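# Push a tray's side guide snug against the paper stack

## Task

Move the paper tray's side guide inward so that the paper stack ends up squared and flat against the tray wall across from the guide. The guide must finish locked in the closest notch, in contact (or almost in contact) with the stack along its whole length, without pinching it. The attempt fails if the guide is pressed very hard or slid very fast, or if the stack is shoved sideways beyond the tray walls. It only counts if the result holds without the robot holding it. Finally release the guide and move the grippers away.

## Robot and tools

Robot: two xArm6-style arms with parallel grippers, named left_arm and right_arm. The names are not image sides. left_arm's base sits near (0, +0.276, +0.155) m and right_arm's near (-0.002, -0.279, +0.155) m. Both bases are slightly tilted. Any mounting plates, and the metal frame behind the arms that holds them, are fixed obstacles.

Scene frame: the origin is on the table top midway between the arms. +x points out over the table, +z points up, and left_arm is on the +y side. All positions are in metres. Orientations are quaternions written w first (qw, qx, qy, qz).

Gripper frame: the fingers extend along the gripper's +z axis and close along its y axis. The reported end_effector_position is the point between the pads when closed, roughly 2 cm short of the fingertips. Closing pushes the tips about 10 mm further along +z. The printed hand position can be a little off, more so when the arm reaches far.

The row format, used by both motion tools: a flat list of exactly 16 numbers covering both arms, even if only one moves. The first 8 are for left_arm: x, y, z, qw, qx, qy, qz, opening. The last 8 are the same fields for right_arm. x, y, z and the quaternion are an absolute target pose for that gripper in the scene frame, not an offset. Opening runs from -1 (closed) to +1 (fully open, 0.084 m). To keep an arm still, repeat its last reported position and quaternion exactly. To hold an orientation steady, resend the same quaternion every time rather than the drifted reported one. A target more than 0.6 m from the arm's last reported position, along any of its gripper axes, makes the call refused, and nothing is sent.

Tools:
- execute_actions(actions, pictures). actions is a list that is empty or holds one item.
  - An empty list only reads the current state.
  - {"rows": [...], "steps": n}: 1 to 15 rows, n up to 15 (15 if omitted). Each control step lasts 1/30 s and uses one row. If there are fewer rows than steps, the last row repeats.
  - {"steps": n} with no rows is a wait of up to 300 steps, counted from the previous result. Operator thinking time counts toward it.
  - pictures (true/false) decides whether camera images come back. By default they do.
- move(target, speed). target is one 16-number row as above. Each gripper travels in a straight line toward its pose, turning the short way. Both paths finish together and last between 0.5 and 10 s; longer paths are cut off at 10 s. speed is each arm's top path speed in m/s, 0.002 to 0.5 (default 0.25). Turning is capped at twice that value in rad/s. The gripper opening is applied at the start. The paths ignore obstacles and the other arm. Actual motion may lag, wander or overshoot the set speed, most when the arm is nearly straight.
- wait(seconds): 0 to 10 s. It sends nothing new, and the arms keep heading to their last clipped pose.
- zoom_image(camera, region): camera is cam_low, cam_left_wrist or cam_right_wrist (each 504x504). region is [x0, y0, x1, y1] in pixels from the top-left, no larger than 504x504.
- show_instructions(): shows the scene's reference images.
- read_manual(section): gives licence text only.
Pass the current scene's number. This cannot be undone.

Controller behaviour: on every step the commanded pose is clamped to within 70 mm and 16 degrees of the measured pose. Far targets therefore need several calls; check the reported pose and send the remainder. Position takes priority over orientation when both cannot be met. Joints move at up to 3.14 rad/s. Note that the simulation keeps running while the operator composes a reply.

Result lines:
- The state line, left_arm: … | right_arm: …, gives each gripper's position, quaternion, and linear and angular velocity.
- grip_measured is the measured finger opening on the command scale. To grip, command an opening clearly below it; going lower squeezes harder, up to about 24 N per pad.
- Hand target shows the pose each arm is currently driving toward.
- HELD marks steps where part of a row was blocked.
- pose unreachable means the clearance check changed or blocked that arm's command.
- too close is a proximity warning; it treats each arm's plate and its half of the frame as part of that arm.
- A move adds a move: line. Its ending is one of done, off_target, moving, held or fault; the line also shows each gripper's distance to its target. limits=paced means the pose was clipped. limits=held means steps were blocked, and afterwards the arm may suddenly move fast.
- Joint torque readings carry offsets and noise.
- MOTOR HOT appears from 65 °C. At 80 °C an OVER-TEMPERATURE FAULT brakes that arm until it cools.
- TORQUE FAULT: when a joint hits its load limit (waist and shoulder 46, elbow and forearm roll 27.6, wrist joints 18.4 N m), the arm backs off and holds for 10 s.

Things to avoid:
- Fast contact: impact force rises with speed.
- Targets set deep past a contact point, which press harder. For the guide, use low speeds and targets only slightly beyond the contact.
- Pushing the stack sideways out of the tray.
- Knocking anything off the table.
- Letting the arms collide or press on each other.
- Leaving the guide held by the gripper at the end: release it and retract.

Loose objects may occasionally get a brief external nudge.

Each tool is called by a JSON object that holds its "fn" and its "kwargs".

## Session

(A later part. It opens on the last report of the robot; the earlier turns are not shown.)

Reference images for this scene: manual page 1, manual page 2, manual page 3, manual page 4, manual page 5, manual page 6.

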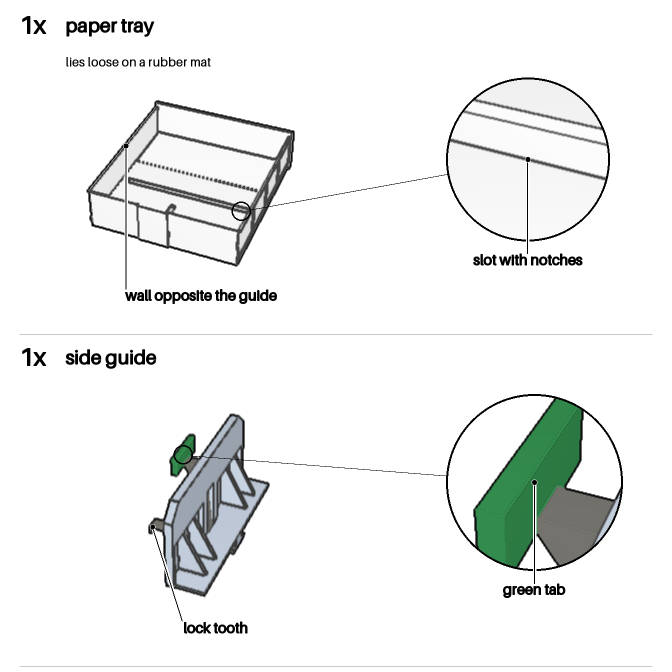

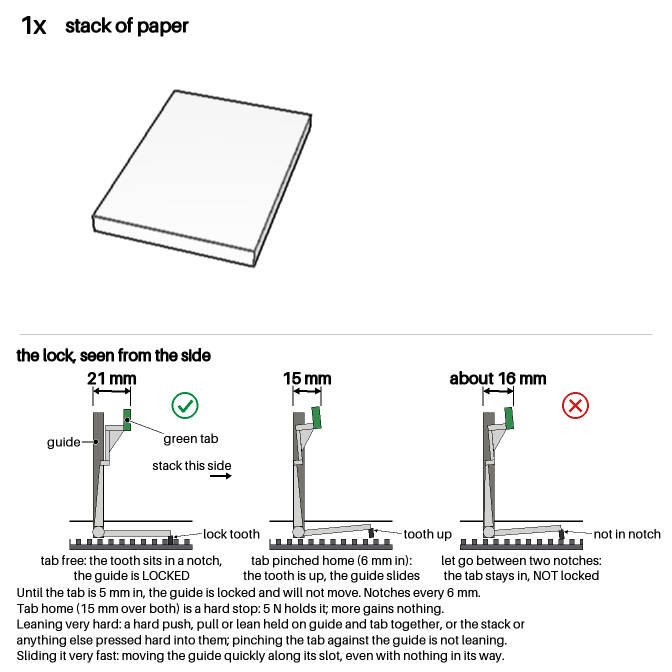

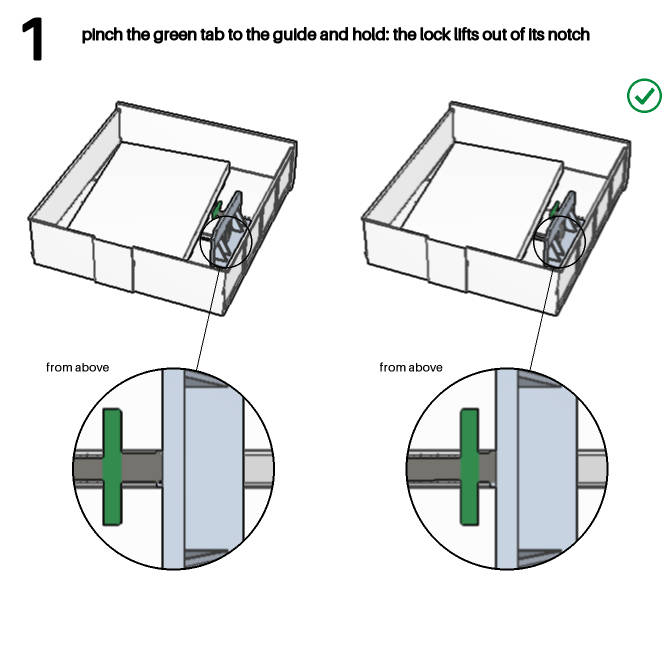

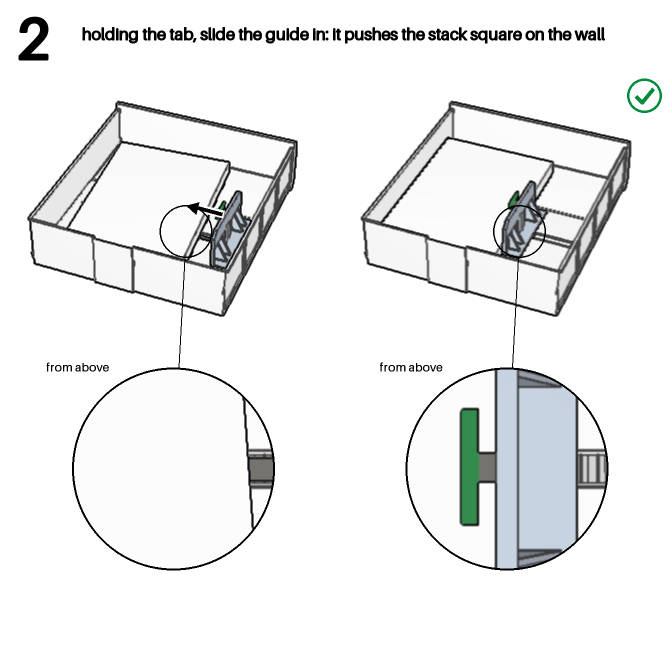

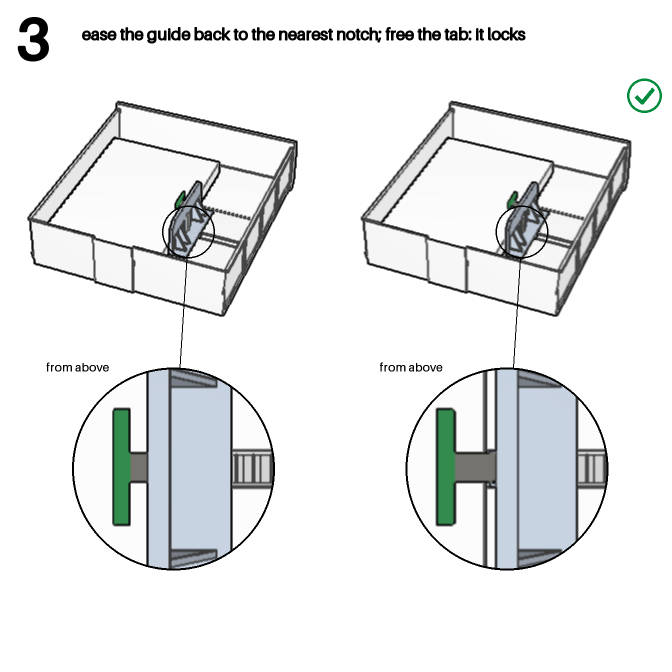

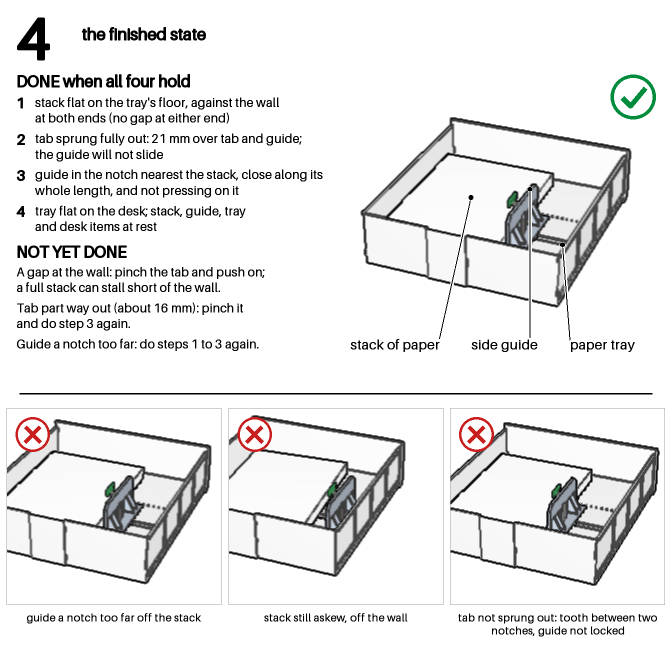

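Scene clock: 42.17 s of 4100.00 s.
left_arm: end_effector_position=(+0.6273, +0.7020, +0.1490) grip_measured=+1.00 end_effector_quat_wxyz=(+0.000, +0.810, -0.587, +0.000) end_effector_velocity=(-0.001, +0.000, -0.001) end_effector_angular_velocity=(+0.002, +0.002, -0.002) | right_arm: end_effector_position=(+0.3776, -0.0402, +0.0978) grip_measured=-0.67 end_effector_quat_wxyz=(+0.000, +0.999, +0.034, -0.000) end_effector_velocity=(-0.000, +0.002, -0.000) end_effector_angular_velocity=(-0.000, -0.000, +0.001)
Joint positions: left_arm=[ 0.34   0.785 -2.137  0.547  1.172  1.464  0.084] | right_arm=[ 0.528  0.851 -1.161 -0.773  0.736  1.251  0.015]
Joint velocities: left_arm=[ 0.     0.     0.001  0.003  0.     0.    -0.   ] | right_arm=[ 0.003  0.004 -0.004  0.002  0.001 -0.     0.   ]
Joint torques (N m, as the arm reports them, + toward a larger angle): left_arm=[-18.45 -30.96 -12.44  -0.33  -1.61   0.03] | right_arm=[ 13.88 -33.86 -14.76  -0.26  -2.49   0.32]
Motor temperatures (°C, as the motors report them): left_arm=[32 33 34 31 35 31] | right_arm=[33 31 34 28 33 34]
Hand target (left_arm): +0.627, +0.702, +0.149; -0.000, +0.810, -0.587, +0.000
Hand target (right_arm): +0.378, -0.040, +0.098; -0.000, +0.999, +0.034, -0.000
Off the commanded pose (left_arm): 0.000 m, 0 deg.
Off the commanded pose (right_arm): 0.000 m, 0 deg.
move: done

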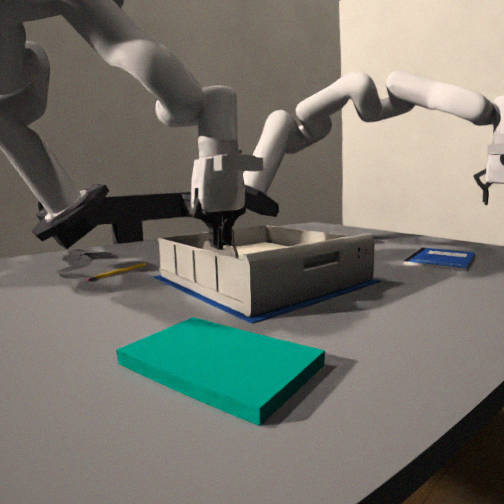

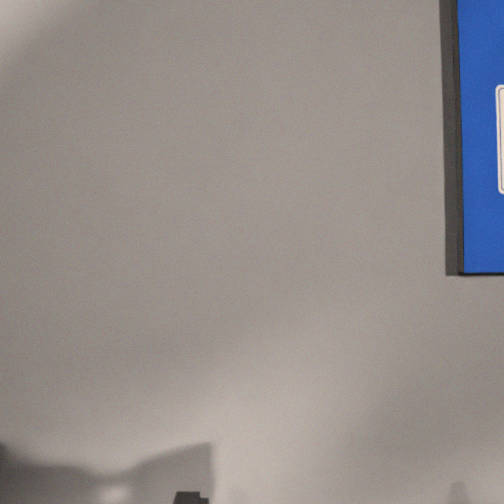

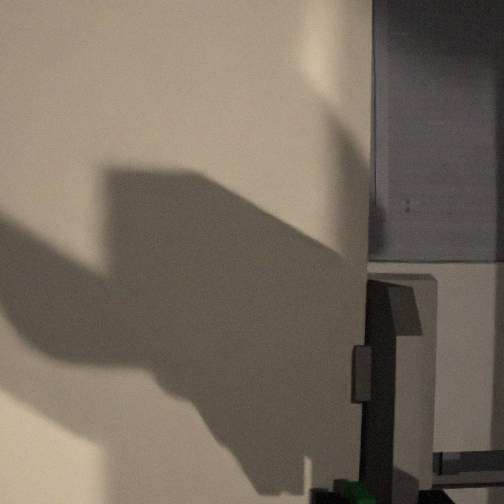

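{"fn": "move", "kwargs": {"target": [0.6273,0.702,0.149,0,0.81,-0.587,0,1,0.3774,-0.033,0.098,0,0.9994,0.034,0,-0.85], "speed": 0.005}}

Scene clock: 46.70 s of 4100.00 s.
left_arm: end_effector_position=(+0.6273, +0.7020, +0.1490) grip_measured=+1.00 end_effector_quat_wxyz=(+0.000, +0.810, -0.587, -0.000) end_effector_velocity=(+0.000, -0.002, -0.001) end_effector_angular_velocity=(-0.001, +0.001, -0.003) | right_arm: end_effector_position=(+0.3774, -0.0331, +0.0980) grip_measured=-0.67 end_effector_quat_wxyz=(-0.000, +0.999, +0.034, +0.000) end_effector_velocity=(+0.001, +0.001, +0.000) end_effector_angular_velocity=(+0.000, -0.001, -0.001)
Joint positions: left_arm=[ 0.34   0.785 -2.137  0.547  1.172  1.464  0.084] | right_arm=[ 0.539  0.868 -1.181 -0.762  0.74   1.252  0.015]
Joint velocities: left_arm=[-0.001  0.003 -0.     0.    -0.001  0.    -0.   ] | right_arm=[ 0.001  0.001 -0.003  0.001  0.001  0.     0.   ]
Joint torques (N m, as the arm reports them, + toward a larger angle): left_arm=[-18.79 -30.9  -12.45  -0.46  -1.59   0.07] | right_arm=[ 13.57 -35.11 -15.86  -0.66  -2.43   0.2 ]
Motor temperatures (°C, as the motors report them): left_arm=[32 33 34 31 35 31] | right_arm=[33 31 34 28 33 34]
Hand target (left_arm): +0.627, +0.702, +0.149; +0.000, +0.810, -0.587, -0.000
Hand target (right_arm): +0.377, -0.033, +0.098; -0.000, +0.999, +0.034, -0.000
Off the commanded pose (left_arm): 0.000 m, 0 deg.
Off the commanded pose (right_arm): 0.000 m, 0 deg.
move: done

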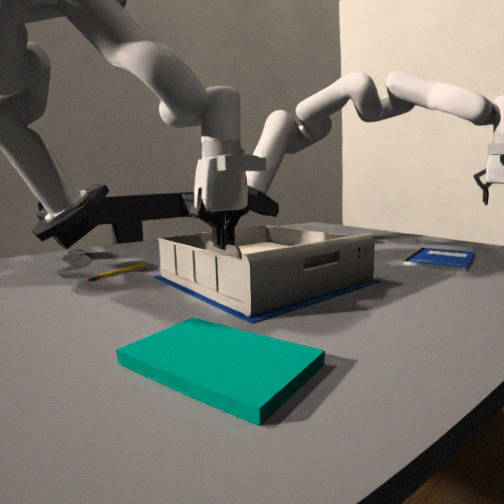

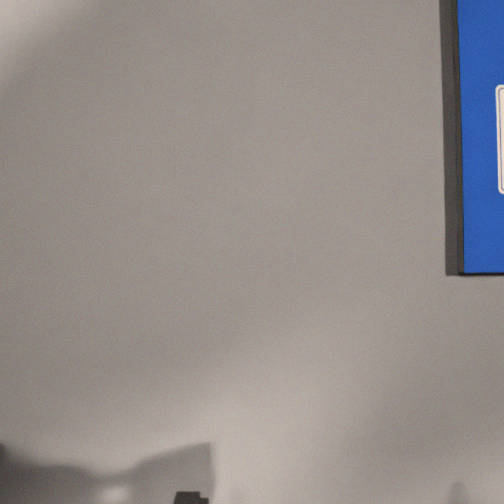

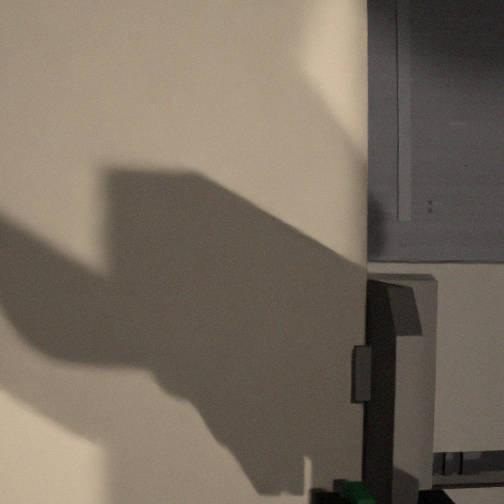

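Square now; still sliding freely, so continuing toward the wall.

{"fn": "move", "kwargs": {"target": [0.6273,0.702,0.149,0,0.81,-0.587,0,1,0.377,-0.027,0.098,0,0.9994,0.034,0,-0.85], "speed": 0.005}}

Scene clock: 51.30 s of 4100.00 s.
left_arm: end_effector_position=(+0.6273, +0.7020, +0.1490) grip_measured=+1.00 end_effector_quat_wxyz=(-0.000, +0.810, -0.587, +0.000) end_effector_velocity=(+0.000, +0.001, +0.001) end_effector_angular_velocity=(+0.002, -0.003, +0.001) | right_arm: end_effector_position=(+0.3770, -0.0274, +0.0979) grip_measured=-0.67 end_effector_quat_wxyz=(+0.000, +0.999, +0.034, -0.000) end_effector_velocity=(-0.000, +0.000, +0.000) end_effector_angular_velocity=(-0.001, +0.001, +0.000)
Joint positions: left_arm=[ 0.34   0.785 -2.137  0.547  1.172  1.464  0.084] | right_arm=[ 0.549  0.882 -1.198 -0.753  0.745  1.252  0.015]
Joint velocities: left_arm=[-0.    -0.002 -0.     0.001 -0.001  0.     0.   ] | right_arm=[ 0.001  0.001 -0.001  0.001  0.002 -0.     0.   ]
Joint torques (N m, as the arm reports them, + toward a larger angle): left_arm=[-18.53 -30.95 -12.65  -0.29  -1.65  -0.05] | right_arm=[ 14.33 -34.56 -15.98  -0.46  -3.08   0.08]
Motor temperatures (°C, as the motors report them): left_arm=[32 33 34 31 35 31] | right_arm=[33 31 34 28 33 34]
Hand target (left_arm): +0.627, +0.702, +0.149; -0.000, +0.810, -0.587, +0.000
Hand target (right_arm): +0.377, -0.027, +0.098; -0.000, +0.999, +0.034, -0.000
Off the commanded pose (left_arm): 0.000 m, 0 deg.
Off the commanded pose (right_arm): 0.000 m, 0 deg.
After step 90, 0.17 s passed at rest.
move: done

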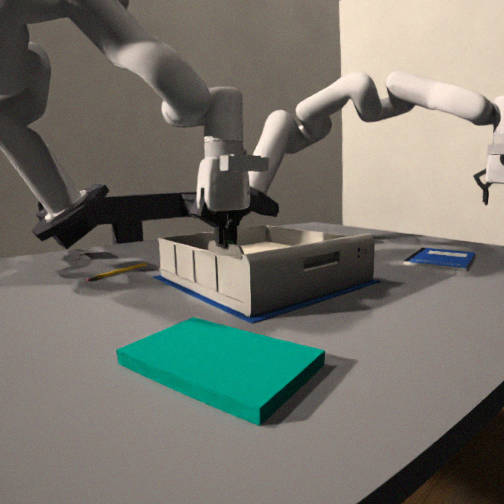

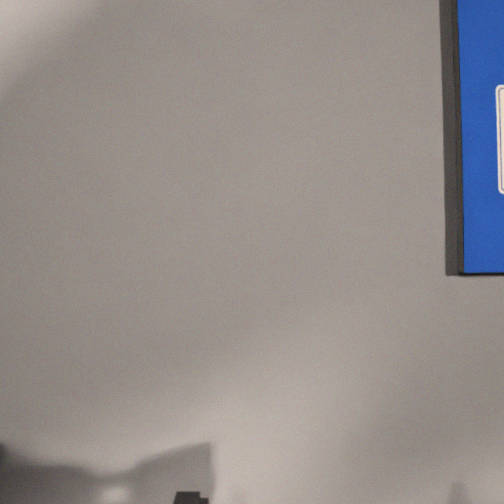

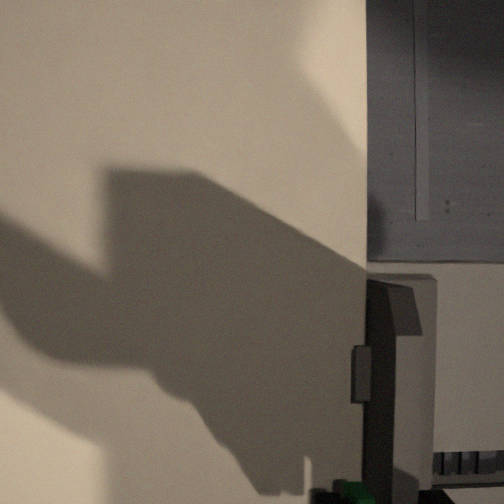

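{"fn": "move", "kwargs": {"target": [0.6273,0.702,0.149,0,0.81,-0.587,0,1,0.3767,-0.023,0.098,0,0.9994,0.034,0,-0.85], "speed": 0.004}}

Scene clock: 54.63 s of 4100.00 s.
left_arm: end_effector_position=(+0.6273, +0.7020, +0.1490) grip_measured=+1.00 end_effector_quat_wxyz=(+0.000, +0.810, -0.587, -0.000) end_effector_velocity=(+0.000, -0.001, +0.000) end_effector_angular_velocity=(-0.000, -0.000, -0.000) | right_arm: end_effector_position=(+0.3765, -0.0231, +0.0979) grip_measured=-0.67 end_effector_quat_wxyz=(+0.000, +0.999, +0.034, -0.000) end_effector_velocity=(-0.001, +0.000, -0.001) end_effector_angular_velocity=(-0.002, +0.002, +0.001)
Joint positions: left_arm=[ 0.34   0.785 -2.137  0.547  1.172  1.464  0.084] | right_arm=[ 0.556  0.892 -1.21  -0.747  0.747  1.252  0.015]
Joint velocities: left_arm=[-0.001  0.    -0.001 -0.     0.001  0.     0.   ] | right_arm=[ 0.     0.004 -0.002  0.001  0.001 -0.     0.   ]
Joint torques (N m, as the arm reports them, + toward a larger angle): left_arm=[-18.59 -30.91 -12.55  -0.42  -1.61  -0.05] | right_arm=[ 15.32 -33.96 -18.8   -0.27  -5.11   0.04]
Motor temperatures (°C, as the motors report them): left_arm=[32 33 34 31 35 31] | right_arm=[33 31 34 28 33 34]
Hand target (left_arm): +0.627, +0.702, +0.149; -0.000, +0.810, -0.587, +0.000
Hand target (right_arm): +0.377, -0.023, +0.098; -0.000, +0.999, +0.034, -0.000
Off the commanded pose (left_arm): 0.000 m, 0 deg.
Off the commanded pose (right_arm): 0.000 m, 0 deg.
move: done

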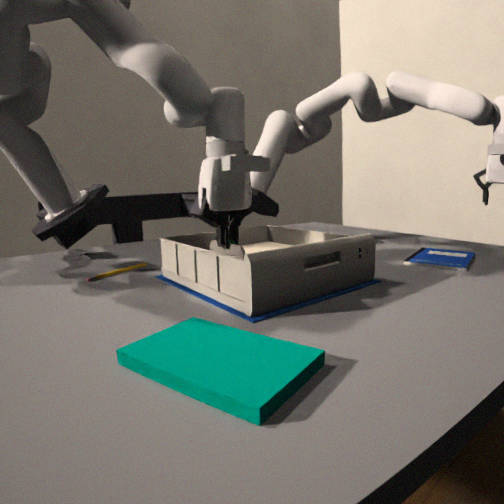

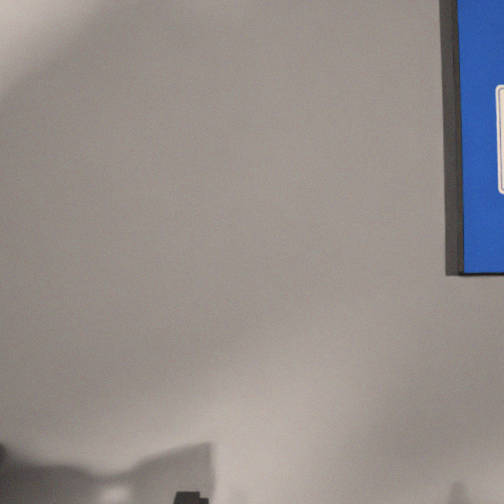

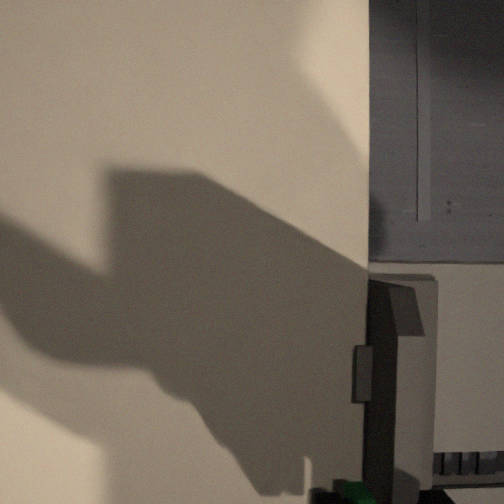

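{"fn": "move", "kwargs": {"target": [0.6273,0.702,0.149,0,0.81,-0.587,0,1,0.3772,-0.030,0.098,0,0.9994,0.034,0,-0.85], "speed": 0.004}}

{"fn": "move", "kwargs": {"target": [0.6273,0.702,0.149,0,0.81,-0.587,0,1,0.377,-0.027,0.098,0,0.9994,0.034,0,-0.1], "speed": 0.005}}

{"fn": "move", "kwargs": {"target": [0.6273,0.702,0.149,0,0.81,-0.587,0,1,0.362,-0.027,0.17,0,0.9994,0.034,0,-0.1], "speed": 0.1}}

Scene clock: 60.90 s of 4100.00 s.
left_arm: end_effector_position=(+0.6273, +0.7020, +0.1490) grip_measured=+1.00 end_effector_quat_wxyz=(-0.000, +0.810, -0.587, -0.000) end_effector_velocity=(+0.000, -0.000, -0.001) end_effector_angular_velocity=(+0.001, +0.000, -0.002) | right_arm: end_effector_position=(+0.3774, -0.0299, +0.0981) grip_measured=-0.67 end_effector_quat_wxyz=(-0.000, +0.999, +0.034, +0.000) end_effector_velocity=(-0.000, -0.000, -0.000) end_effector_angular_velocity=(-0.000, +0.000, +0.001)
Joint positions: left_arm=[ 0.34   0.785 -2.137  0.547  1.172  1.464  0.084] | right_arm=[ 0.544  0.875 -1.19  -0.757  0.743  1.252  0.015]
Joint velocities: left_arm=[ 0.     0.001  0.001  0.001 -0.001  0.001  0.   ] | right_arm=[-0.001 -0.     0.001 -0.001 -0.001 -0.    -0.   ]
Joint torques (N m, as the arm reports them, + toward a larger angle): left_arm=[-18.7  -30.99 -12.58  -0.38  -1.58  -0.1 ] | right_arm=[ 13.56 -34.25 -13.75  -0.4   -1.45  -0.06]
Motor temperatures (°C, as the motors report them): left_arm=[32 33 34 31 35 31] | right_arm=[33 32 34 28 33 34]
Hand target (left_arm): +0.627, +0.702, +0.149; -0.000, +0.810, -0.587, +0.000
Hand target (right_arm): +0.377, -0.030, +0.098; +0.000, +0.999, +0.034, +0.000
Off the commanded pose (left_arm): 0.000 m, 0 deg.
Off the commanded pose (right_arm): 0.000 m, 0 deg.
After step 90, 1.30 s passed at rest.
move: done

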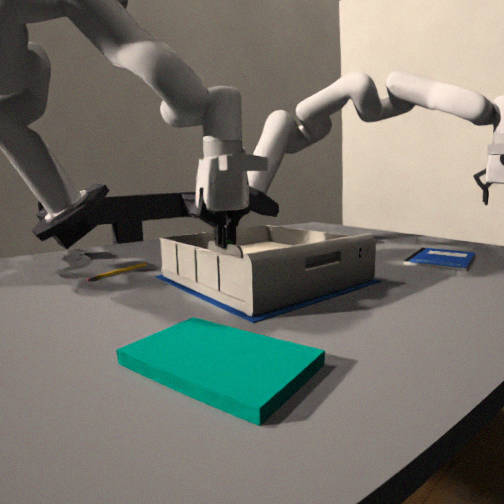

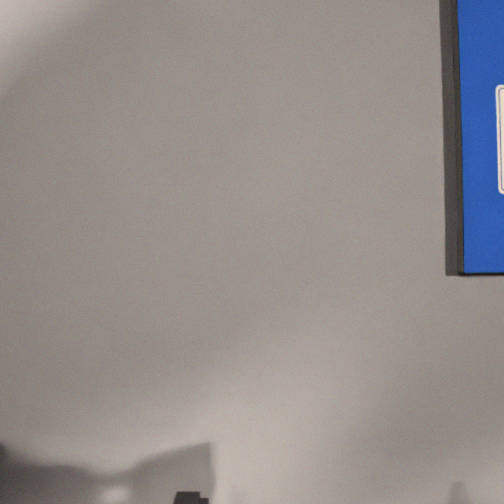

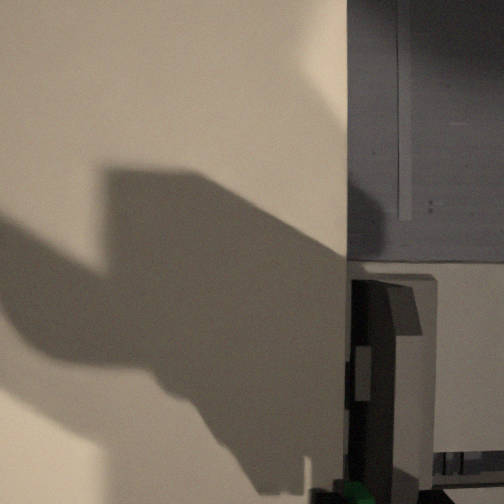

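Scene clock: 61.70 s of 4100.00 s.
left_arm: end_effector_position=(+0.6273, +0.7020, +0.1490) grip_measured=+1.00 end_effector_quat_wxyz=(-0.000, +0.810, -0.587, -0.000) end_effector_velocity=(+0.001, -0.000, +0.001) end_effector_angular_velocity=(+0.001, -0.002, -0.001) | right_arm: end_effector_position=(+0.3770, -0.0271, +0.0980) grip_measured=-0.11 end_effector_quat_wxyz=(-0.000, +0.999, +0.034, +0.000) end_effector_velocity=(-0.001, +0.000, -0.001) end_effector_angular_velocity=(-0.001, +0.002, -0.000)
Joint positions: left_arm=[ 0.34   0.785 -2.137  0.547  1.172  1.464  0.084] | right_arm=[ 0.549  0.882 -1.198 -0.753  0.745  1.252  0.039]
Joint velocities: left_arm=[-0.001 -0.001  0.001  0.001 -0.001  0.     0.   ] | right_arm=[ 0.     0.003 -0.002  0.002  0.001  0.    -0.   ]
Joint torques (N m, as the arm reports them, + toward a larger angle): left_arm=[-18.61 -30.79 -12.51  -0.33  -1.58  -0.04] | right_arm=[  9.86 -28.71 -11.49  -0.73  -0.85   0.25]
Motor temperatures (°C, as the motors report them): left_arm=[32 33 34 31 35 31] | right_arm=[33 32 34 28 33 34]
Hand target (left_arm): +0.627, +0.702, +0.149; -0.000, +0.810, -0.587, +0.000
Hand target (right_arm): +0.377, -0.027, +0.098; -0.000, +0.999, +0.034, -0.000
Off the commanded pose (left_arm): 0.000 m, 0 deg.
Off the commanded pose (right_arm): 0.000 m, 0 deg.
move: done

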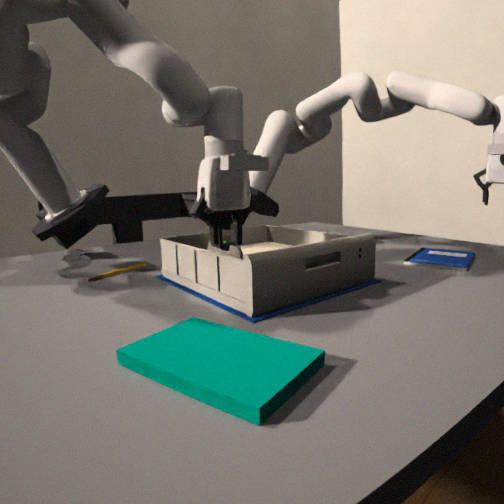

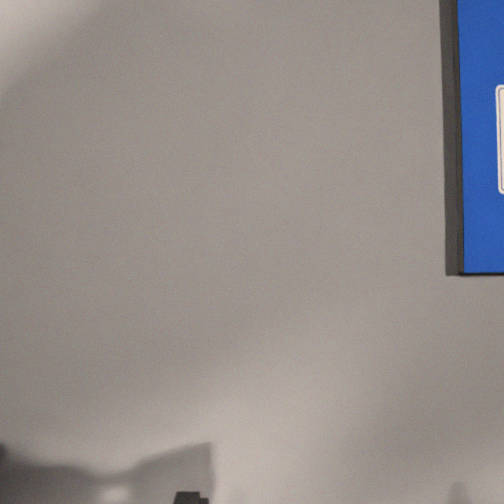

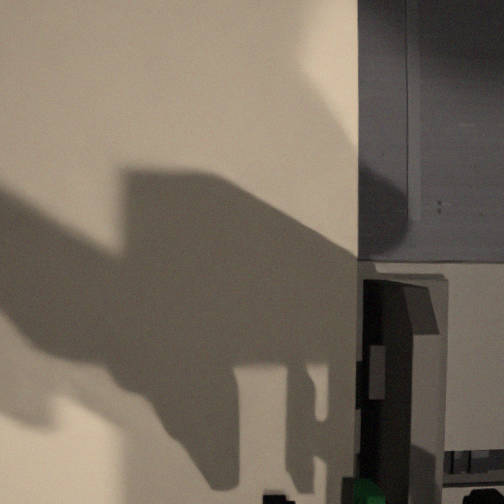

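Scene clock: 62.90 s of 4100.00 s.
left_arm: end_effector_position=(+0.6273, +0.7020, +0.1490) grip_measured=+1.00 end_effector_quat_wxyz=(+0.000, +0.810, -0.587, -0.000) end_effector_velocity=(-0.000, +0.001, -0.000) end_effector_angular_velocity=(-0.000, +0.000, +0.002) | right_arm: end_effector_position=(+0.3617, -0.0272, +0.1696) grip_measured=-0.11 end_effector_quat_wxyz=(+0.000, +0.999, +0.034, -0.000) end_effector_velocity=(-0.000, +0.000, +0.002) end_effector_angular_velocity=(+0.001, -0.000, -0.001)
Joint positions: left_arm=[ 0.34   0.785 -2.137  0.547  1.172  1.464  0.084] | right_arm=[ 0.652  0.722 -1.142 -0.62   0.849  1.2    0.039]
Joint velocities: left_arm=[ 0.002  0.    -0.001 -0.001 -0.     0.    -0.   ] | right_arm=[ 0.003 -0.004  0.     0.004  0.003 -0.001 -0.   ]
Joint torques (N m, as the arm reports them, + toward a larger angle): left_arm=[-18.74 -30.79 -12.45  -0.3   -1.53  -0.05] | right_arm=[  8.77 -26.72 -13.27  -0.62  -0.66   0.44]
Motor temperatures (°C, as the motors report them): left_arm=[32 33 34 31 35 31] | right_arm=[33 32 34 28 33 34]
Hand target (left_arm): +0.627, +0.702, +0.149; -0.000, +0.810, -0.587, -0.000
Hand target (right_arm): +0.362, -0.027, +0.170; -0.000, +0.999, +0.034, -0.000
Off the commanded pose (left_arm): 0.000 m, 0 deg.
Off the commanded pose (right_arm): 0.001 m, 0 deg.
move: done

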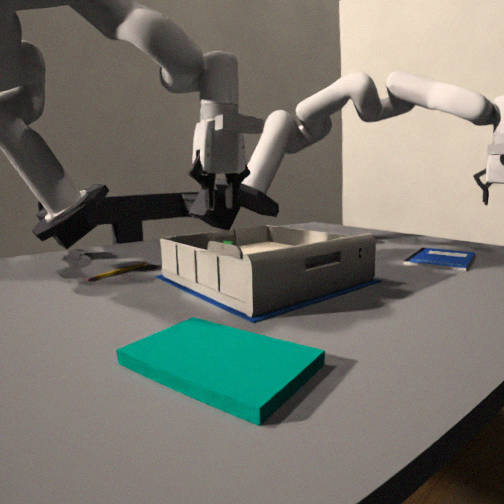

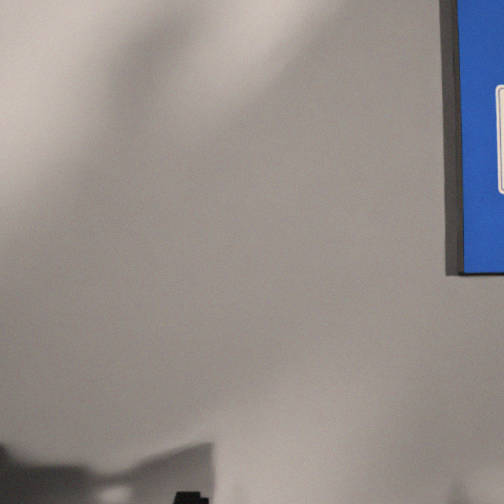

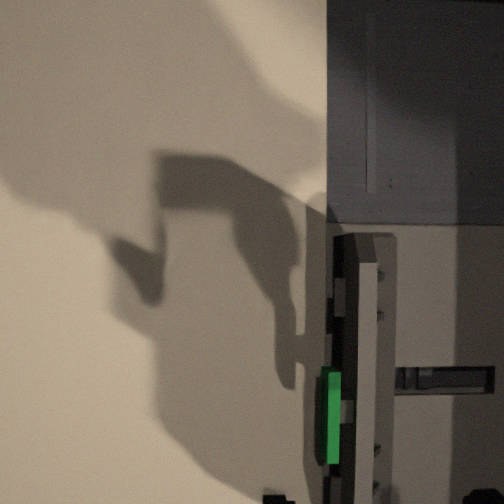

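{"fn": "move", "kwargs": {"target": [0.6273,0.702,0.149,0,0.81,-0.587,0,1,0.3768,-0.023,0.118,0,0.9994,0.034,0,-0.1], "speed": 0.1}}

{"fn": "move", "kwargs": {"target": [0.6273,0.702,0.149,0,0.81,-0.587,0,1,0.3768,-0.023,0.098,0,0.9994,0.034,0,-0.1], "speed": 0.03}}

{"fn": "move", "kwargs": {"target": [0.6273,0.702,0.149,0,0.81,-0.587,0,1,0.3764,-0.017,0.098,0,0.9994,0.034,0,-0.1], "speed": 0.002}}

Scene clock: 67.57 s of 4100.00 s.
left_arm: end_effector_position=(+0.6273, +0.7020, +0.1490) grip_measured=+1.00 end_effector_quat_wxyz=(+0.000, +0.810, -0.587, -0.000) end_effector_velocity=(+0.000, -0.000, +0.000) end_effector_angular_velocity=(-0.001, -0.000, +0.000) | right_arm: end_effector_position=(+0.3770, -0.0229, +0.1184) grip_measured=-0.11 end_effector_quat_wxyz=(-0.000, +0.999, +0.034, +0.000) end_effector_velocity=(-0.000, -0.000, -0.003) end_effector_angular_velocity=(-0.002, +0.002, -0.000)
Joint positions: left_arm=[ 0.34   0.785 -2.137  0.547  1.172  1.464  0.084] | right_arm=[ 0.58   0.85  -1.202 -0.707  0.778  1.229  0.039]
Joint velocities: left_arm=[-0.     0.001 -0.001 -0.001  0.     0.     0.   ] | right_arm=[-0.003  0.005 -0.002 -0.002 -0.001  0.001 -0.   ]
Joint torques (N m, as the arm reports them, + toward a larger angle): left_arm=[-18.57 -30.96 -12.51  -0.32  -1.52  -0.03] | right_arm=[  9.6  -28.36 -12.11  -0.83  -0.62   0.37]
Motor temperatures (°C, as the motors report them): left_arm=[32 33 34 31 35 31] | right_arm=[33 32 34 28 33 34]
Hand target (left_arm): +0.627, +0.702, +0.149; +0.000, +0.810, -0.587, -0.000
Hand target (right_arm): +0.377, -0.023, +0.118; +0.000, +0.999, +0.034, +0.000
Off the commanded pose (left_arm): 0.000 m, 0 deg.
Off the commanded pose (right_arm): 0.000 m, 0 deg.
After step 90, 0.67 s passed at rest.
move: done

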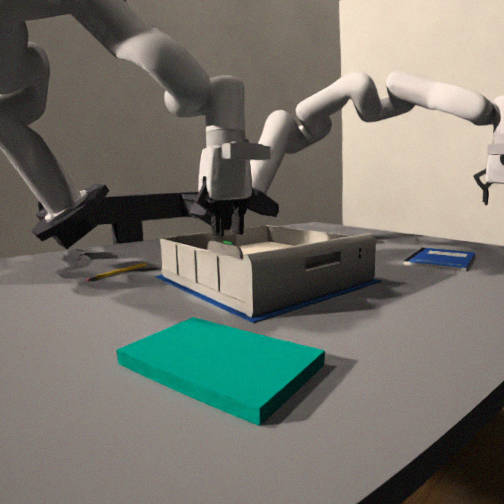

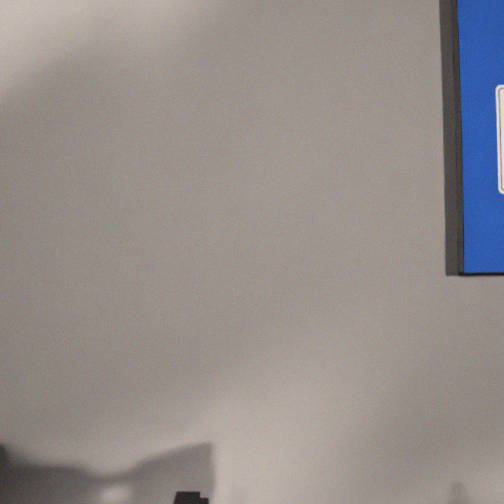

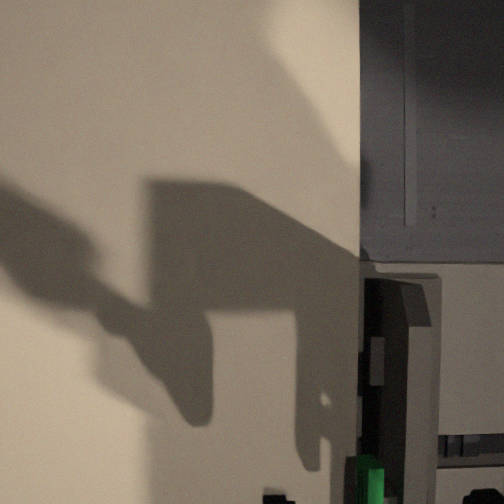

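Scene clock: 68.57 s of 4100.00 s.
left_arm: end_effector_position=(+0.6273, +0.7020, +0.1490) grip_measured=+1.00 end_effector_quat_wxyz=(-0.000, +0.810, -0.587, +0.000) end_effector_velocity=(+0.000, -0.001, -0.000) end_effector_angular_velocity=(+0.001, +0.000, -0.002) | right_arm: end_effector_position=(+0.3769, -0.0230, +0.0982) grip_measured=-0.11 end_effector_quat_wxyz=(-0.000, +0.999, +0.034, +0.000) end_effector_velocity=(+0.001, +0.001, -0.001) end_effector_angular_velocity=(+0.001, -0.002, +0.001)
Joint positions: left_arm=[ 0.34   0.785 -2.137  0.547  1.172  1.464  0.084] | right_arm=[ 0.556  0.892 -1.21  -0.746  0.748  1.252  0.039]
Joint velocities: left_arm=[-0.001  0.001 -0.     0.001 -0.     0.    -0.   ] | right_arm=[-0.001  0.004 -0.003 -0.005 -0.003  0.002  0.   ]
Joint torques (N m, as the arm reports them, + toward a larger angle): left_arm=[-18.74 -31.08 -12.52  -0.36  -1.59   0.02] | right_arm=[ 10.01 -28.86 -11.89  -0.66  -0.7    0.47]
Motor temperatures (°C, as the motors report them): left_arm=[32 33 34 31 35 31] | right_arm=[33 32 34 28 33 34]
Hand target (left_arm): +0.627, +0.702, +0.149; -0.000, +0.810, -0.587, +0.000
Hand target (right_arm): +0.377, -0.023, +0.098; +0.000, +0.999, +0.034, +0.000
Off the commanded pose (left_arm): 0.000 m, 0 deg.
Off the commanded pose (right_arm): 0.000 m, 0 deg.
move: done

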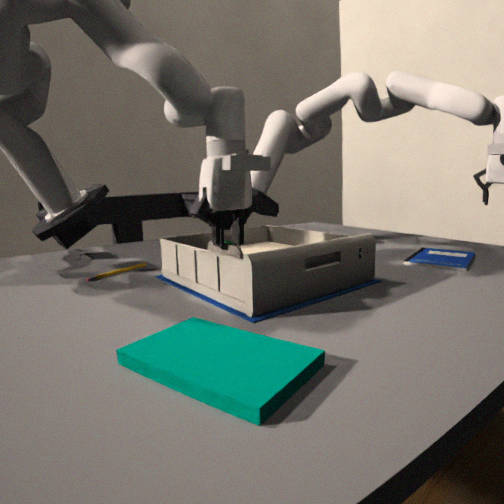

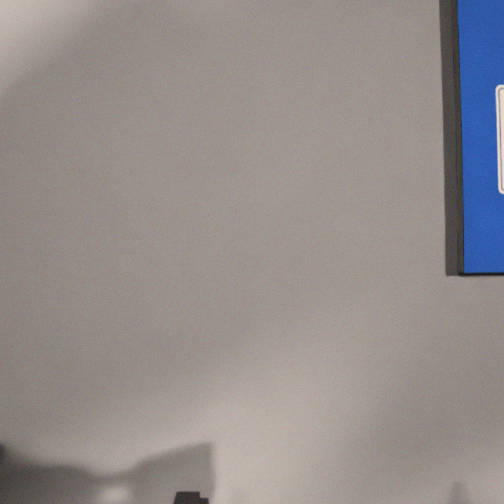

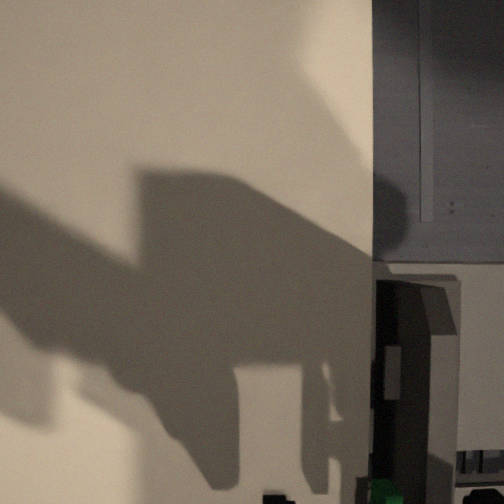

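Scene clock: 71.77 s of 4100.00 s.
left_arm: end_effector_position=(+0.6273, +0.7020, +0.1490) grip_measured=+1.00 end_effector_quat_wxyz=(-0.000, +0.810, -0.587, +0.000) end_effector_velocity=(-0.001, +0.001, -0.000) end_effector_angular_velocity=(-0.002, +0.000, +0.003) | right_arm: end_effector_position=(+0.3764, -0.0171, +0.0980) grip_measured=-0.11 end_effector_quat_wxyz=(+0.000, +0.999, +0.034, +0.000) end_effector_velocity=(+0.000, +0.000, +0.000) end_effector_angular_velocity=(-0.000, +0.000, -0.001)
Joint positions: left_arm=[ 0.34   0.785 -2.137  0.547  1.172  1.464  0.084] | right_arm=[ 0.565  0.906 -1.228 -0.738  0.752  1.252  0.039]
Joint velocities: left_arm=[ 0.002 -0.001 -0.    -0.003  0.    -0.001  0.   ] | right_arm=[-0.     0.    -0.002  0.001  0.001 -0.     0.   ]
Joint torques (N m, as the arm reports them, + toward a larger angle): left_arm=[-18.79 -30.88 -12.46  -0.33  -1.58   0.03] | right_arm=[ 11.16 -28.34 -12.07  -0.57  -1.27   0.37]
Motor temperatures (°C, as the motors report them): left_arm=[32 33 34 31 35 31] | right_arm=[33 32 34 28 33 34]
Hand target (left_arm): +0.627, +0.702, +0.149; -0.000, +0.810, -0.587, -0.000
Hand target (right_arm): +0.376, -0.017, +0.098; -0.000, +0.999, +0.034, -0.000
Off the commanded pose (left_arm): 0.000 m, 0 deg.
Off the commanded pose (right_arm): 0.000 m, 0 deg.
move: done

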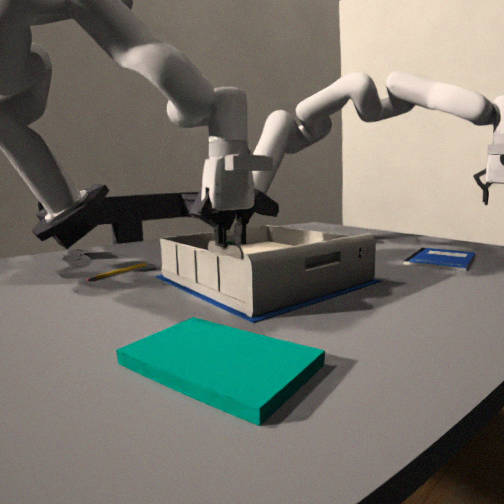

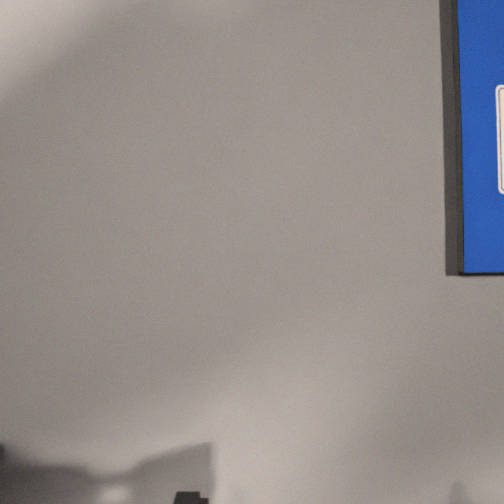

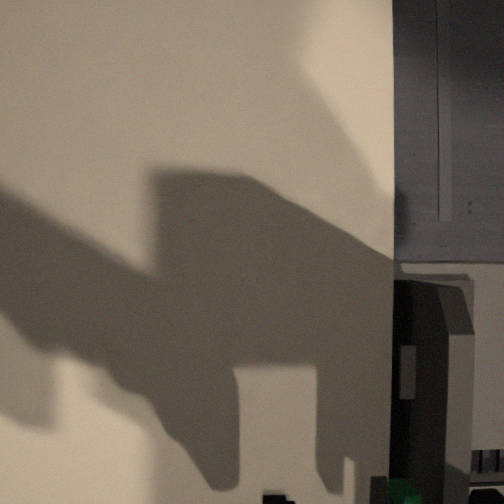

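{"fn": "move", "kwargs": {"target": [0.6273,0.702,0.149,0,0.81,-0.587,0,1,0.3763,-0.0152,0.098,0,0.9994,0.034,0,-0.1], "speed": 0.002}}

Scene clock: 74.57 s of 4100.00 s.
left_arm: end_effector_position=(+0.6273, +0.7020, +0.1490) grip_measured=+1.00 end_effector_quat_wxyz=(+0.000, +0.810, -0.587, -0.000) end_effector_velocity=(+0.000, +0.001, +0.000) end_effector_angular_velocity=(+0.000, -0.002, +0.001) | right_arm: end_effector_position=(+0.3763, -0.0154, +0.0980) grip_measured=-0.11 end_effector_quat_wxyz=(+0.000, +0.999, +0.034, -0.000) end_effector_velocity=(+0.000, +0.001, +0.000) end_effector_angular_velocity=(+0.000, -0.000, -0.001)
Joint positions: left_arm=[ 0.34   0.785 -2.137  0.547  1.172  1.464  0.084] | right_arm=[ 0.568  0.911 -1.233 -0.735  0.754  1.252  0.039]
Joint velocities: left_arm=[ 0.001 -0.001 -0.    -0.001 -0.001  0.001  0.   ] | right_arm=[ 0.001  0.001 -0.003  0.001  0.001  0.     0.   ]
Joint torques (N m, as the arm reports them, + toward a larger angle): left_arm=[-18.68 -30.68 -12.5   -0.33  -1.7    0.04] | right_arm=[ 10.17 -28.08 -12.01  -0.66  -0.88   0.39]
Motor temperatures (°C, as the motors report them): left_arm=[32 33 34 31 35 31] | right_arm=[33 32 34 28 33 34]
Hand target (left_arm): +0.627, +0.702, +0.149; -0.000, +0.810, -0.587, +0.000
Hand target (right_arm): +0.376, -0.015, +0.098; -0.000, +0.999, +0.034, -0.000
Off the commanded pose (left_arm): 0.000 m, 0 deg.
Off the commanded pose (right_arm): 0.000 m, 0 deg.
move: done

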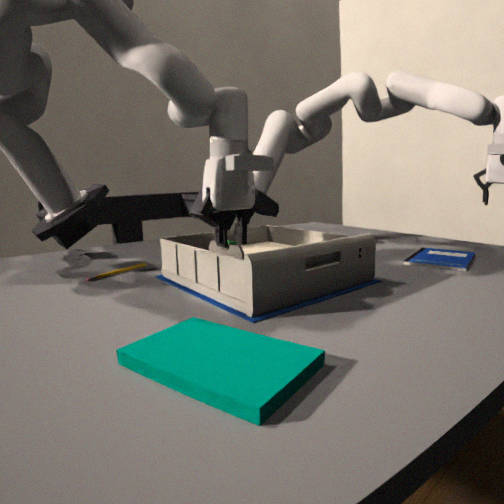

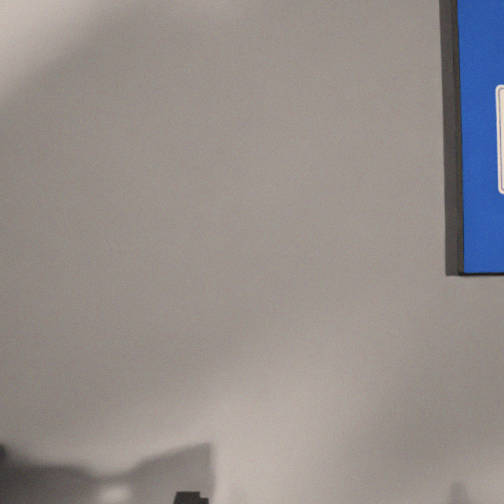

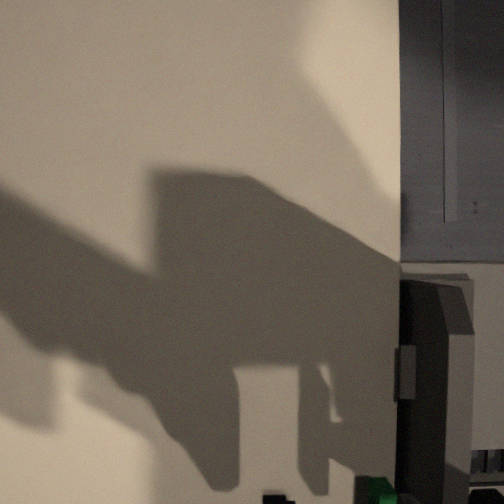

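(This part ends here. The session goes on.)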